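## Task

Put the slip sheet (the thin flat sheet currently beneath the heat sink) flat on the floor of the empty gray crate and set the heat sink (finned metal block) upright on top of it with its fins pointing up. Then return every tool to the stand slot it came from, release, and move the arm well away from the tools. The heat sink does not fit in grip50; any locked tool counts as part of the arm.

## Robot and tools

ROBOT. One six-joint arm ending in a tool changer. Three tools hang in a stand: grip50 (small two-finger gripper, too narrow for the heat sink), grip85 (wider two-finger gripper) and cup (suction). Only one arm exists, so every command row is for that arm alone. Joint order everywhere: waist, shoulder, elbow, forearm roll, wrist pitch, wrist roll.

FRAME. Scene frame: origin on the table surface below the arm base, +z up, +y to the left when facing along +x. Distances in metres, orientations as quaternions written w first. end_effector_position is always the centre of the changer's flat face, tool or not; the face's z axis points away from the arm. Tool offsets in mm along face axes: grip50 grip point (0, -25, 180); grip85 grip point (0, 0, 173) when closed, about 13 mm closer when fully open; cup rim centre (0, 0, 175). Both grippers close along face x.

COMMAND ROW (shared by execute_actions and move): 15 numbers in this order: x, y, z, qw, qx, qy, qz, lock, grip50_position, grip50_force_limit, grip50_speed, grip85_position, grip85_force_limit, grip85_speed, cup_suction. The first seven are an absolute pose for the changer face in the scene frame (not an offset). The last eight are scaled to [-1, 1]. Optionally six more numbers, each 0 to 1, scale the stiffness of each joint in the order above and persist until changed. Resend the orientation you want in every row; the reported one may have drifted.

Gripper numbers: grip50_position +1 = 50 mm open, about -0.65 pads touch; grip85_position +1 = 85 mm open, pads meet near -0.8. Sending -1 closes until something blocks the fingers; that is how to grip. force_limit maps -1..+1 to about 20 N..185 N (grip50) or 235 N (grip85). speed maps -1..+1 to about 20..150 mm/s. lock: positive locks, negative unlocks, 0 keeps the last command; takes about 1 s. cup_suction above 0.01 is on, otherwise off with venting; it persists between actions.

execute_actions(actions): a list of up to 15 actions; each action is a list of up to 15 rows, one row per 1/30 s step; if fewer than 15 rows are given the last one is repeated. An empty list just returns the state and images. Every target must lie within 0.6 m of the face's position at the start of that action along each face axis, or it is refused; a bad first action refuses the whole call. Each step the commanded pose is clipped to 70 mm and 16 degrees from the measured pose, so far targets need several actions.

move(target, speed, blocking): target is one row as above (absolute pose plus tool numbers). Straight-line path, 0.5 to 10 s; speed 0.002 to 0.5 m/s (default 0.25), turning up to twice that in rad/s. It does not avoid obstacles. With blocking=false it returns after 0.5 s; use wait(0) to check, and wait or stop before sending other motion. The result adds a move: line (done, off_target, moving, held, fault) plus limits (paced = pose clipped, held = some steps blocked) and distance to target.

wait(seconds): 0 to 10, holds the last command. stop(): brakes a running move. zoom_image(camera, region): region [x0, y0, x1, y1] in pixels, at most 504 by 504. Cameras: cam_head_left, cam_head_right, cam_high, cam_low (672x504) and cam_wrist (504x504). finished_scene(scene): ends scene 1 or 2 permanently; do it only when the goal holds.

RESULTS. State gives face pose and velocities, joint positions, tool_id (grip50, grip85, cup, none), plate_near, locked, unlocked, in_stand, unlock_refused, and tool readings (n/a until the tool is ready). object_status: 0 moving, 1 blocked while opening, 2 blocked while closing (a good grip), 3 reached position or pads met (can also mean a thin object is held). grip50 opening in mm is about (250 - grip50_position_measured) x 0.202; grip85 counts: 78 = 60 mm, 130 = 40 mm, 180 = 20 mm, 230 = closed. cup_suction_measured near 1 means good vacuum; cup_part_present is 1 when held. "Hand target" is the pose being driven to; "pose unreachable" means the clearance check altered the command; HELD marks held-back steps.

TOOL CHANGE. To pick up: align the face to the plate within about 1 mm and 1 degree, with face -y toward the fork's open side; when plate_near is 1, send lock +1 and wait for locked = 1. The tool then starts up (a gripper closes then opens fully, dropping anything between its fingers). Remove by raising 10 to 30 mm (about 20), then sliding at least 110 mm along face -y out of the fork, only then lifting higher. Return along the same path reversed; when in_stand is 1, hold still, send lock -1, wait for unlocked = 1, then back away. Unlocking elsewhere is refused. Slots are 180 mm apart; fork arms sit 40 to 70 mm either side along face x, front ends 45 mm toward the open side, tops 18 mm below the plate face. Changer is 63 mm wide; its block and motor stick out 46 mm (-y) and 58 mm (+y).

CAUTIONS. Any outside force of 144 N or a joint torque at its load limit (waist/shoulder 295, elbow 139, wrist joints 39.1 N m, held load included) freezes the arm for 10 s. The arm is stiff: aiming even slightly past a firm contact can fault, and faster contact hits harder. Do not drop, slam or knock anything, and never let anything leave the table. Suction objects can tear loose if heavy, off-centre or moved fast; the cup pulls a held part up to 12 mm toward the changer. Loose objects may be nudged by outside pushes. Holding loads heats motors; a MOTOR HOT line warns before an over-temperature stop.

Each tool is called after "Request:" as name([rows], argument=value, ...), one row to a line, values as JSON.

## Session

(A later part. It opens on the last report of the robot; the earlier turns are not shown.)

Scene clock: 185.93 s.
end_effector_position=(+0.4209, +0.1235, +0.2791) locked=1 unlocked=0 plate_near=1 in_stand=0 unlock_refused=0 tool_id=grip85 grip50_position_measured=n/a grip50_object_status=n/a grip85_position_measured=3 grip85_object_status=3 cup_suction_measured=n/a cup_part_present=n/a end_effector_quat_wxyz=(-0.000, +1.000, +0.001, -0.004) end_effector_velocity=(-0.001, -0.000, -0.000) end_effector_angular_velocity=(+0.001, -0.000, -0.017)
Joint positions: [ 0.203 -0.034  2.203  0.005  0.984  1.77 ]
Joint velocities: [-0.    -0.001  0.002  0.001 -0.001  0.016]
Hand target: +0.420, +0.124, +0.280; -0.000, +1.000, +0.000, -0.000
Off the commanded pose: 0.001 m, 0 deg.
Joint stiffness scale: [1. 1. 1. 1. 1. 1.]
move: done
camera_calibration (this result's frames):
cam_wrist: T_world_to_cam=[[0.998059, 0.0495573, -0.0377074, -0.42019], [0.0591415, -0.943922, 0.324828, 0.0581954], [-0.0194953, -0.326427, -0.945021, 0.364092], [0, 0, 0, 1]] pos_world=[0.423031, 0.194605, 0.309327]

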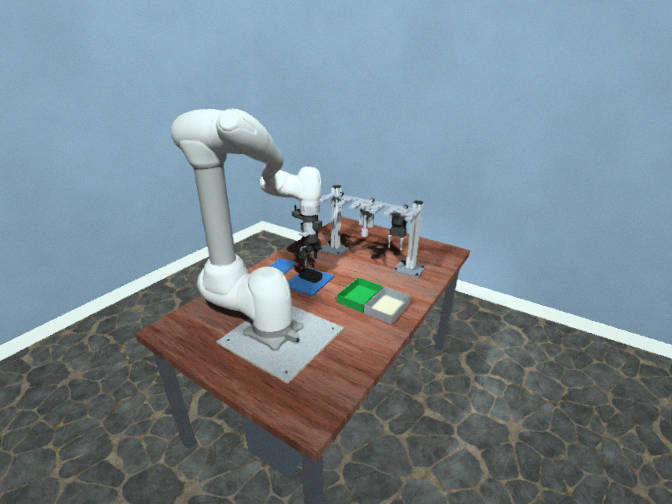

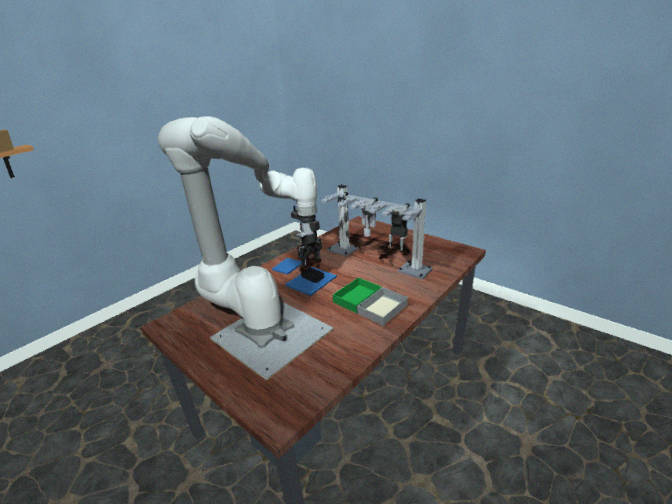

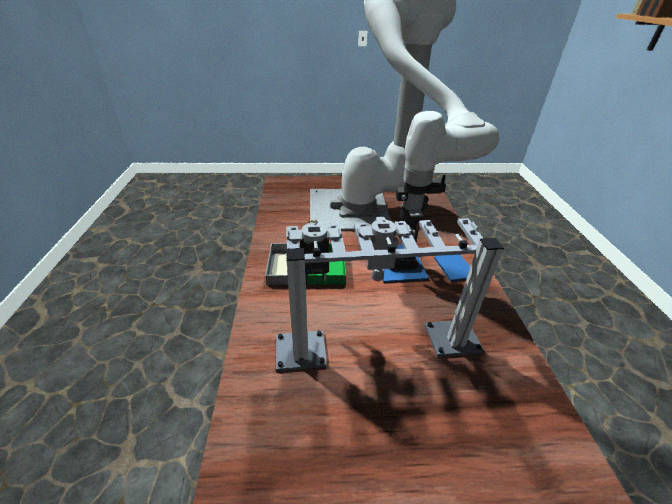

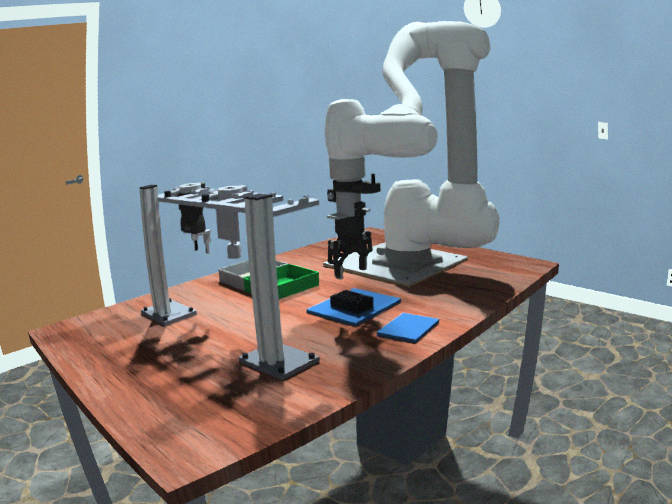

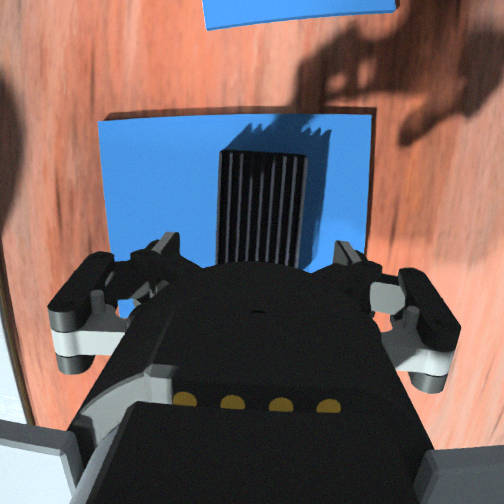

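Request:
move(target=[0.42,0.124,0.202,0,1,0,0,0,1,0,0,1,-0.3,-0.5,0], speed=0.06)

Request:
move(target=[0.42,0.124,0.202,0,1,0,0,0,1,0,0,-1,-0.3,-0.5,0])

Request:
move(target=[0.42,0.124,0.29,0,1,0,0,0,1,0,0,-1,-0.3,-0.5,0], speed=0.08)

Request:
move(target=[0.411,-0.305,0.29,0,1,0.009,0,0,1,0,0,-1,-0.3,-0.5,0], speed=0.2)

Request:
move(target=[0.411,-0.304,0.215,0,1,0.009,0,0,1,0,0,-1,-0.3,-0.5,0], speed=0.04)

Scene clock: 194.47 s.
end_effector_position=(+0.4203, +0.1231, +0.2050) locked=1 unlocked=0 plate_near=1 in_stand=0 unlock_refused=0 tool_id=grip85 grip50_position_measured=n/a grip50_object_status=n/a grip85_position_measured=3 grip85_object_status=3 cup_suction_measured=n/a cup_part_present=n/a end_effector_quat_wxyz=(-0.001, +1.000, -0.001, +0.001) end_effector_velocity=(+0.001, +0.000, -0.002) end_effector_angular_velocity=(+0.001, -0.004, +0.000)
Joint positions: [0.203 0.058 2.281 0.005 0.805 1.772]
Joint velocities: [ 0.     0.003  0.001  0.    -0.008 -0.001]
Hand target: +0.420, +0.124, +0.202; -0.000, +1.000, +0.000, -0.000
Off the commanded pose: 0.003 m, 0 deg.
Joint stiffness scale: [1. 1. 1. 1. 1. 1.]
move: done
camera_calibration (this result's frames):
cam_wrist: T_world_to_cam=[[0.99848, 0.0470645, -0.0286706, -0.424079], [0.053826, -0.944488, 0.324106, 0.0843747], [-0.0118251, -0.325157, -0.945586, 0.290619], [0, 0, 0, 1]] pos_world=[0.42233, 0.194147, 0.2353]

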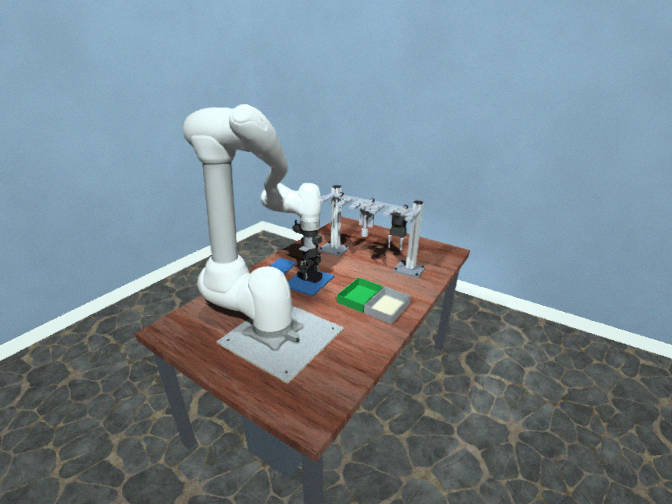

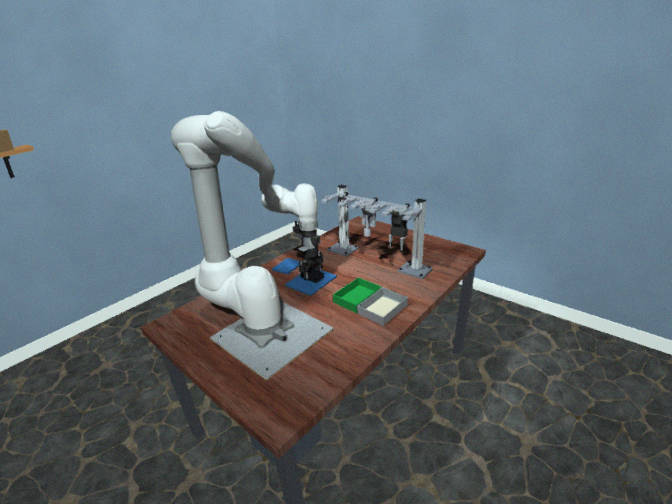

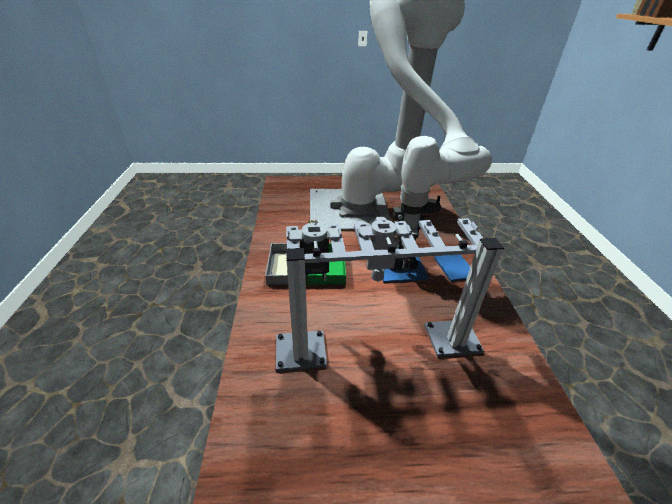

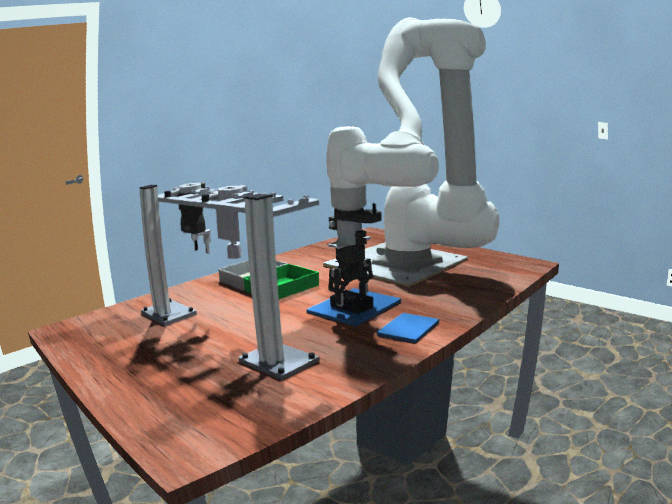

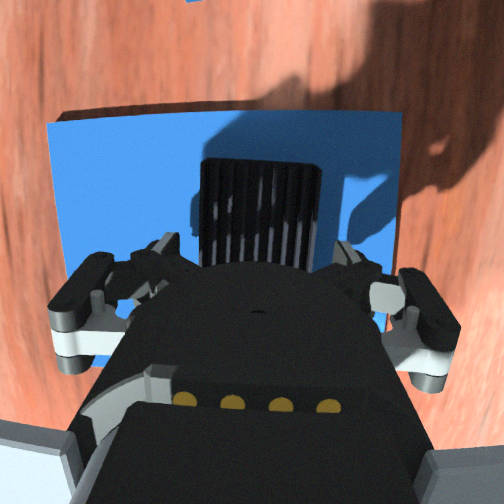

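Scene clock: 195.33 s.
end_effector_position=(+0.4204, +0.1231, +0.2049) locked=1 unlocked=0 plate_near=1 in_stand=0 unlock_refused=0 tool_id=grip85 grip50_position_measured=n/a grip50_object_status=n/a grip85_position_measured=80 grip85_object_status=2 cup_suction_measured=n/a cup_part_present=n/a end_effector_quat_wxyz=(-0.001, +1.000, -0.001, +0.001) end_effector_velocity=(+0.000, -0.000, +0.000) end_effector_angular_velocity=(-0.001, -0.000, +0.001)
Joint positions: [0.203 0.059 2.281 0.005 0.805 1.772]
Joint velocities: [ 0.    -0.    -0.    -0.001  0.    -0.   ]
Hand target: +0.420, +0.124, +0.202; -0.000, +1.000, +0.000, -0.000
Off the commanded pose: 0.003 m, 0 deg.
Joint stiffness scale: [1. 1. 1. 1. 1. 1.]
move: done
camera_calibration (this result's frames):
cam_wrist: T_world_to_cam=[[0.998487, 0.0470514, -0.0284703, -0.424265], [0.0537481, -0.944502, 0.32408, 0.0844586], [-0.0116419, -0.325119, -0.945601, 0.29048], [0, 0, 0, 1]] pos_world=[0.422465, 0.194174, 0.235228]

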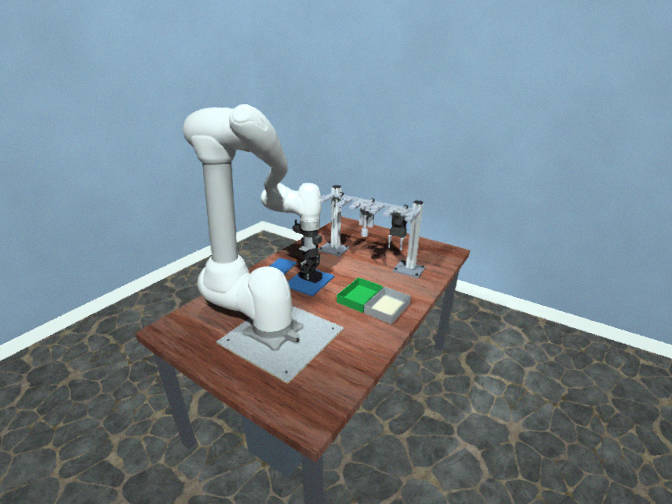

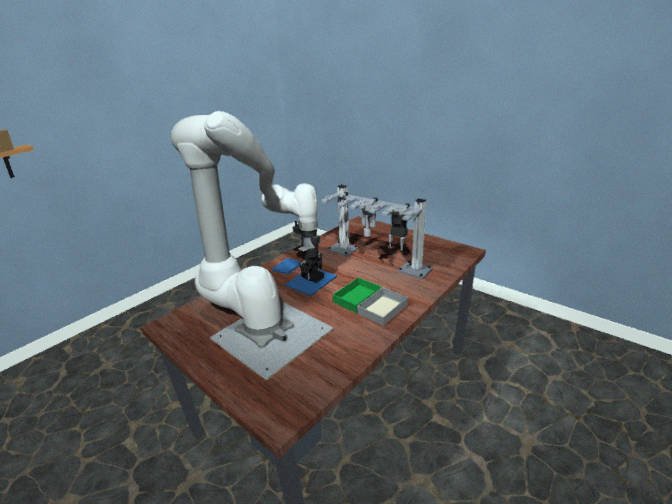

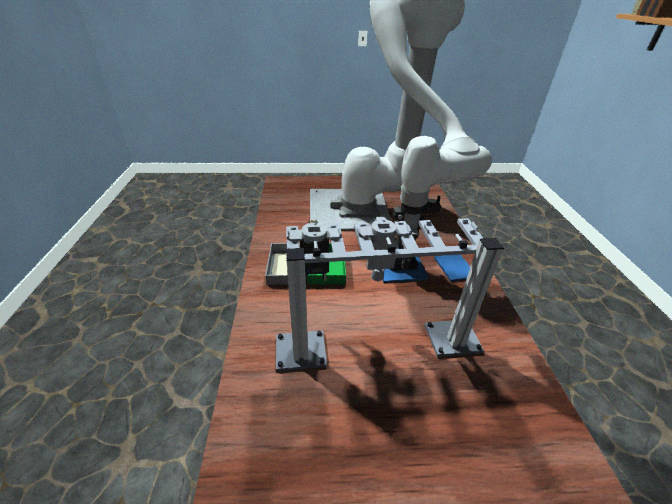

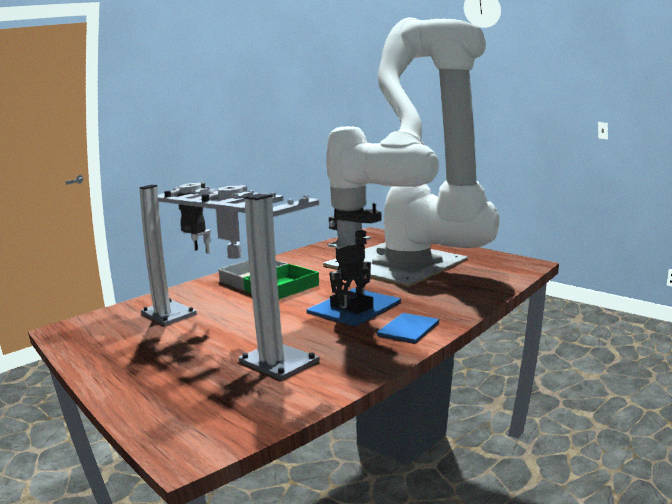

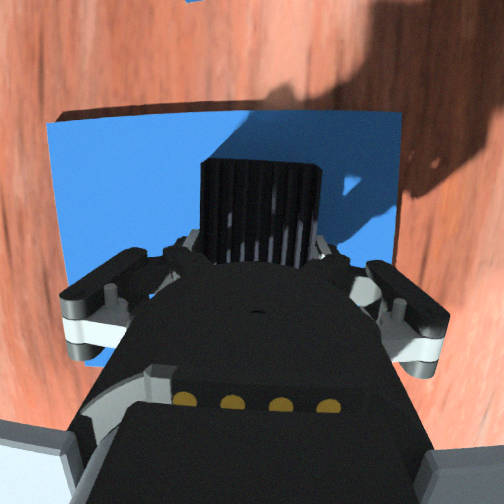

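Scene clock: 196.80 s.
end_effector_position=(+0.4205, +0.1235, +0.2865) locked=1 unlocked=0 plate_near=1 in_stand=0 unlock_refused=0 tool_id=grip85 grip50_position_measured=n/a grip50_object_status=n/a grip85_position_measured=80 grip85_object_status=2 cup_suction_measured=n/a cup_part_present=n/a end_effector_quat_wxyz=(-0.001, +1.000, -0.001, -0.002) end_effector_velocity=(-0.001, +0.000, +0.002) end_effector_angular_velocity=(-0.000, +0.002, -0.000)
Joint positions: [ 0.203 -0.044  2.197  0.005  0.996  1.773]
Joint velocities: [ 0.    -0.002 -0.002  0.     0.007  0.   ]
Hand target: +0.420, +0.124, +0.290; +0.000, +1.000, -0.000, +0.000
Off the commanded pose: 0.004 m, 0 deg.
Joint stiffness scale: [1. 1. 1. 1. 1. 1.]
move: off_target
camera_calibration (this result's frames):
cam_wrist: T_world_to_cam=[[0.998318, 0.0471907, -0.033684, -0.420528], [0.0555797, -0.944334, 0.324259, 0.0574714], [-0.0165069, -0.325586, -0.945368, 0.369824], [0, 0, 0, 1]] pos_world=[0.422731, 0.194527, 0.316819]

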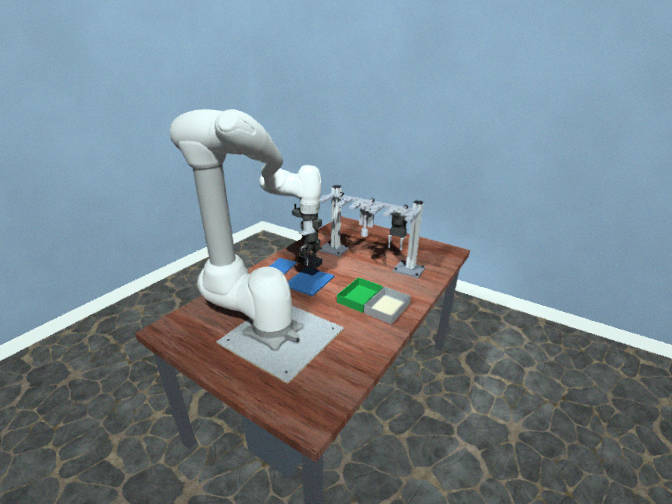

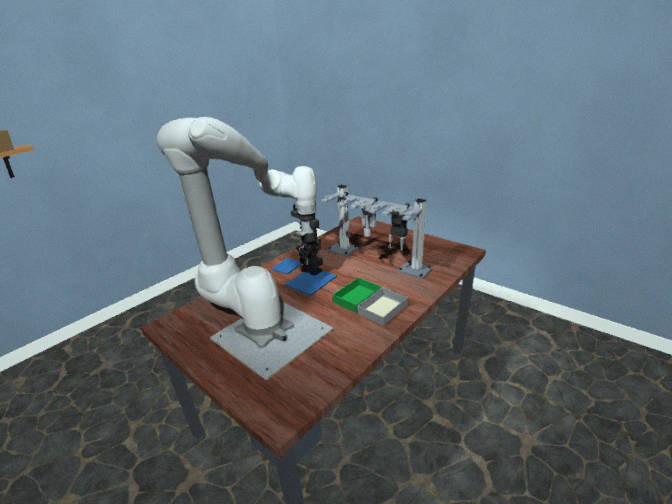

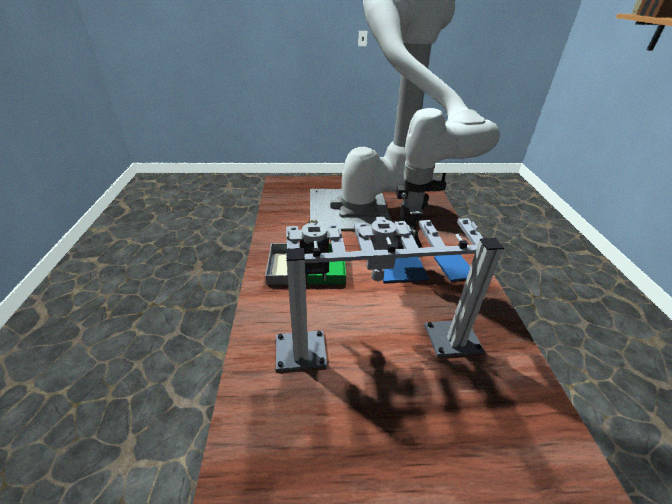

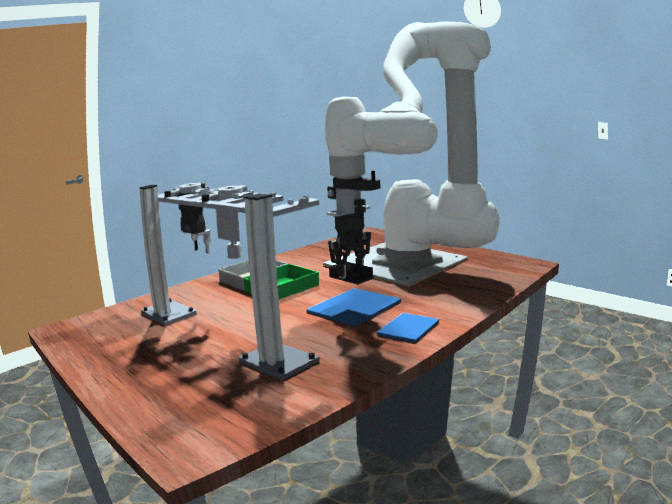

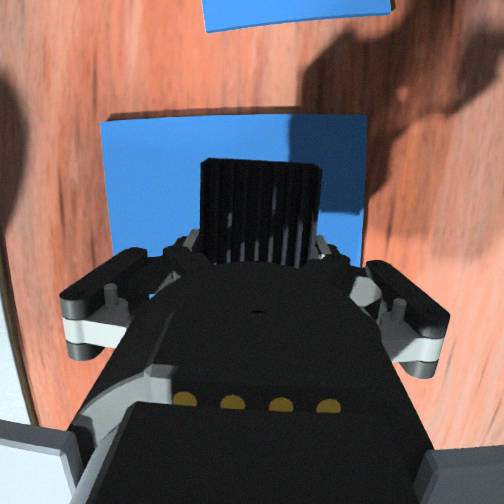

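Scene clock: 199.50 s.
end_effector_position=(+0.4105, -0.3030, +0.2909) locked=1 unlocked=0 plate_near=1 in_stand=0 unlock_refused=0 tool_id=grip85 grip50_position_measured=n/a grip50_object_status=n/a grip85_position_measured=80 grip85_object_status=2 cup_suction_measured=n/a cup_part_present=n/a end_effector_quat_wxyz=(+0.001, +1.000, +0.009, +0.002) end_effector_velocity=(-0.000, -0.002, -0.000) end_effector_angular_velocity=(+0.002, +0.001, +0.002)
Joint positions: [-0.703  0.066  2.077 -0.001  0.999  0.852]
Joint velocities: [-0.003  0.002 -0.002  0.001  0.001 -0.005]
Hand target: +0.410, -0.305, +0.290; -0.001, +1.000, +0.009, -0.000
Off the commanded pose: 0.002 m, 0 deg.
Joint stiffness scale: [1. 1. 1. 1. 1. 1.]
move: done
camera_calibration (this result's frames):
cam_wrist: T_world_to_cam=[[0.997466, 0.0660354, -0.0264857, -0.386305], [0.0710703, -0.942243, 0.327302, -0.352755], [-0.00334246, -0.328355, -0.944548, 0.228458], [0, 0, 0, 1]] pos_world=[0.41116, -0.231856, 0.321015]

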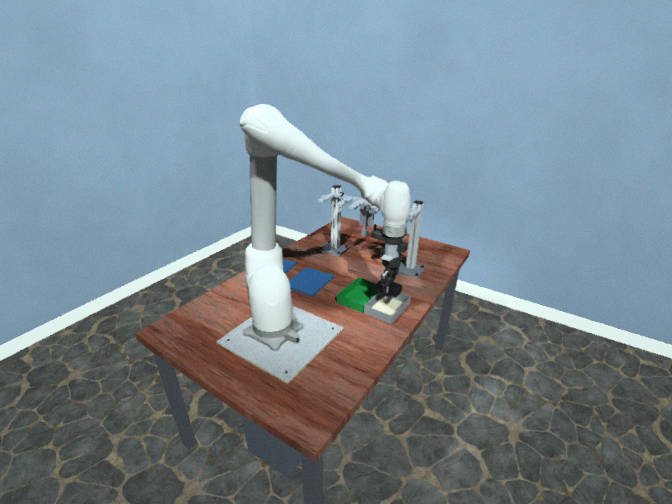

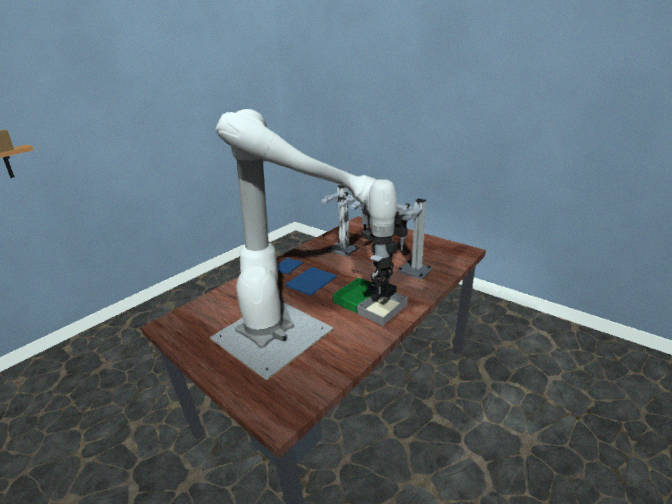

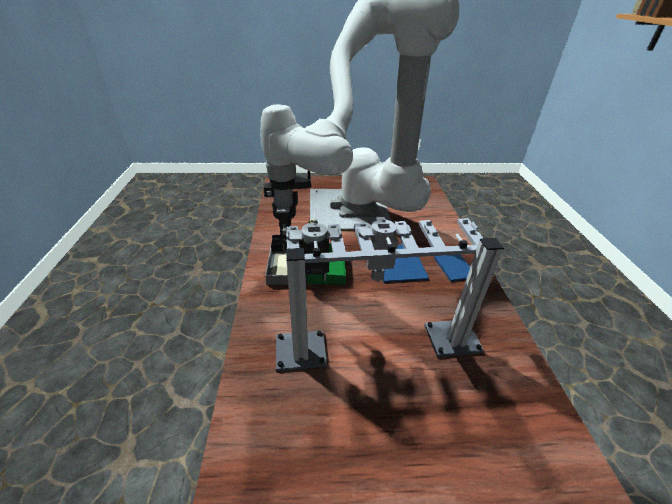

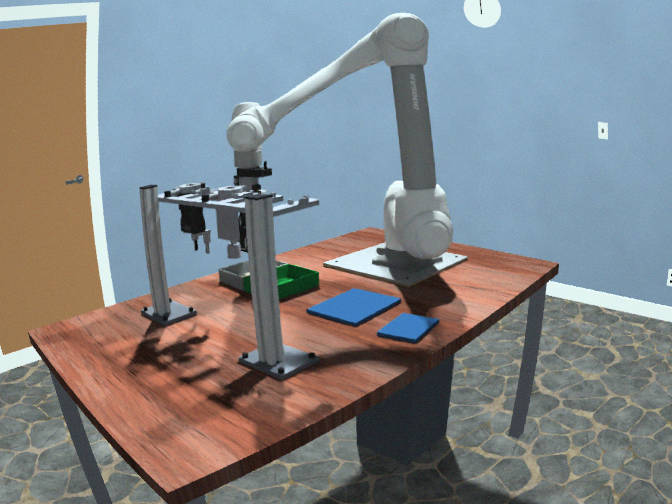

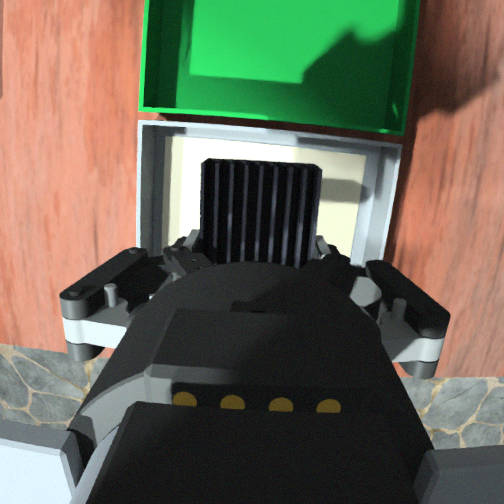

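Scene clock: 201.77 s.
end_effector_position=(+0.4112, -0.3033, +0.2180) locked=1 unlocked=0 plate_near=1 in_stand=0 unlock_refused=0 tool_id=grip85 grip50_position_measured=n/a grip50_object_status=n/a grip85_position_measured=80 grip85_object_status=2 cup_suction_measured=n/a cup_part_present=n/a end_effector_quat_wxyz=(-0.000, +1.000, +0.009, +0.001) end_effector_velocity=(+0.001, -0.000, -0.002) end_effector_angular_velocity=(-0.001, -0.002, +0.000)
Joint positions: [-0.703  0.15   2.145 -0.001  0.85   0.852]
Joint velocities: [ 0.     0.002  0.001  0.001 -0.005 -0.   ]
Hand target: +0.411, -0.304, +0.215; -0.000, +1.000, +0.009, +0.000
Off the commanded pose: 0.003 m, 0 deg.
Joint stiffness scale: [1. 1. 1. 1. 1. 1.]
move: done
camera_calibration (this result's frames):
cam_wrist: T_world_to_cam=[[0.997397, 0.0662872, -0.0283813, -0.388331], [0.0719206, -0.942835, 0.325406, -0.329347], [-0.0051886, -0.326601, -0.945148, 0.16094], [0, 0, 0, 1]] pos_world=[0.411842, -0.232215, 0.248262]

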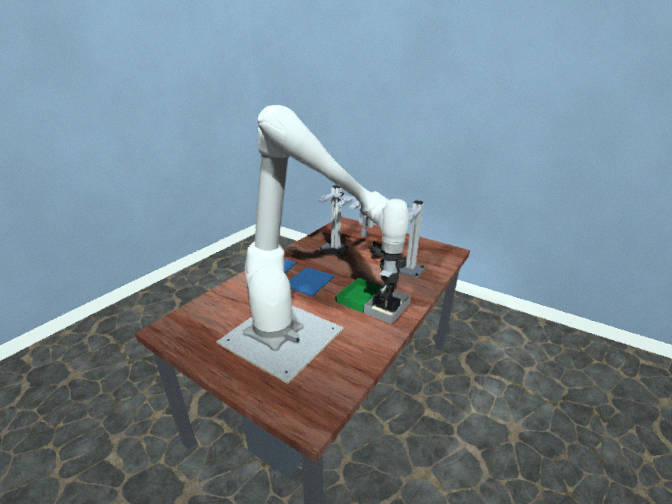

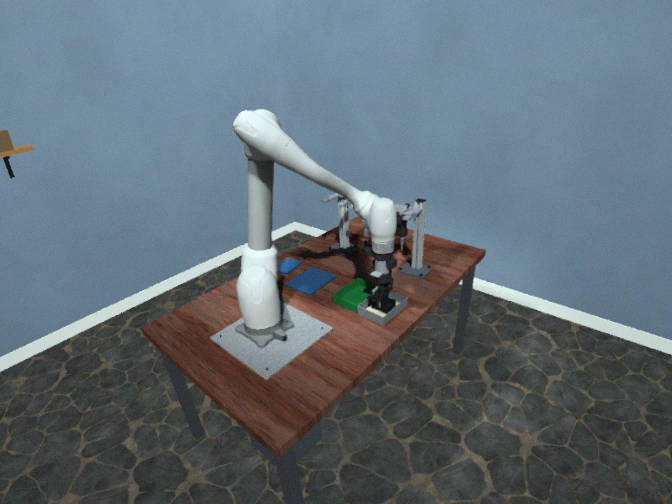

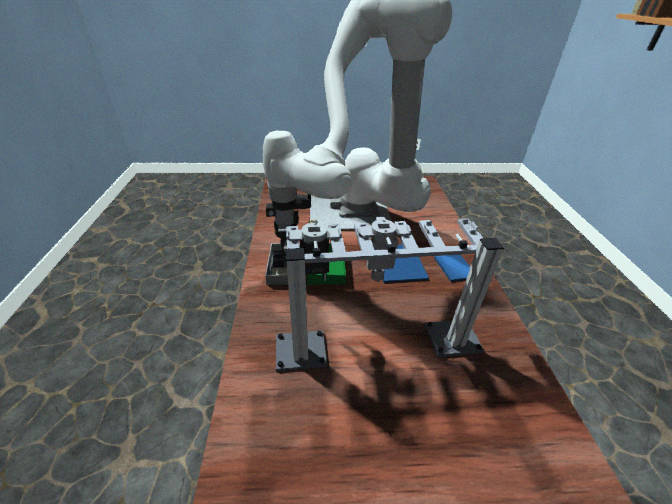

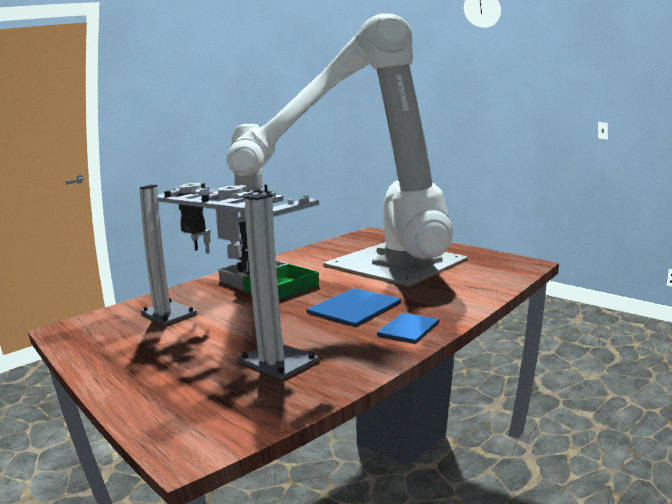

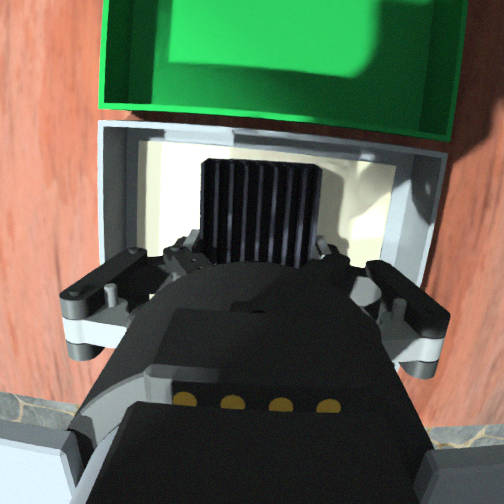

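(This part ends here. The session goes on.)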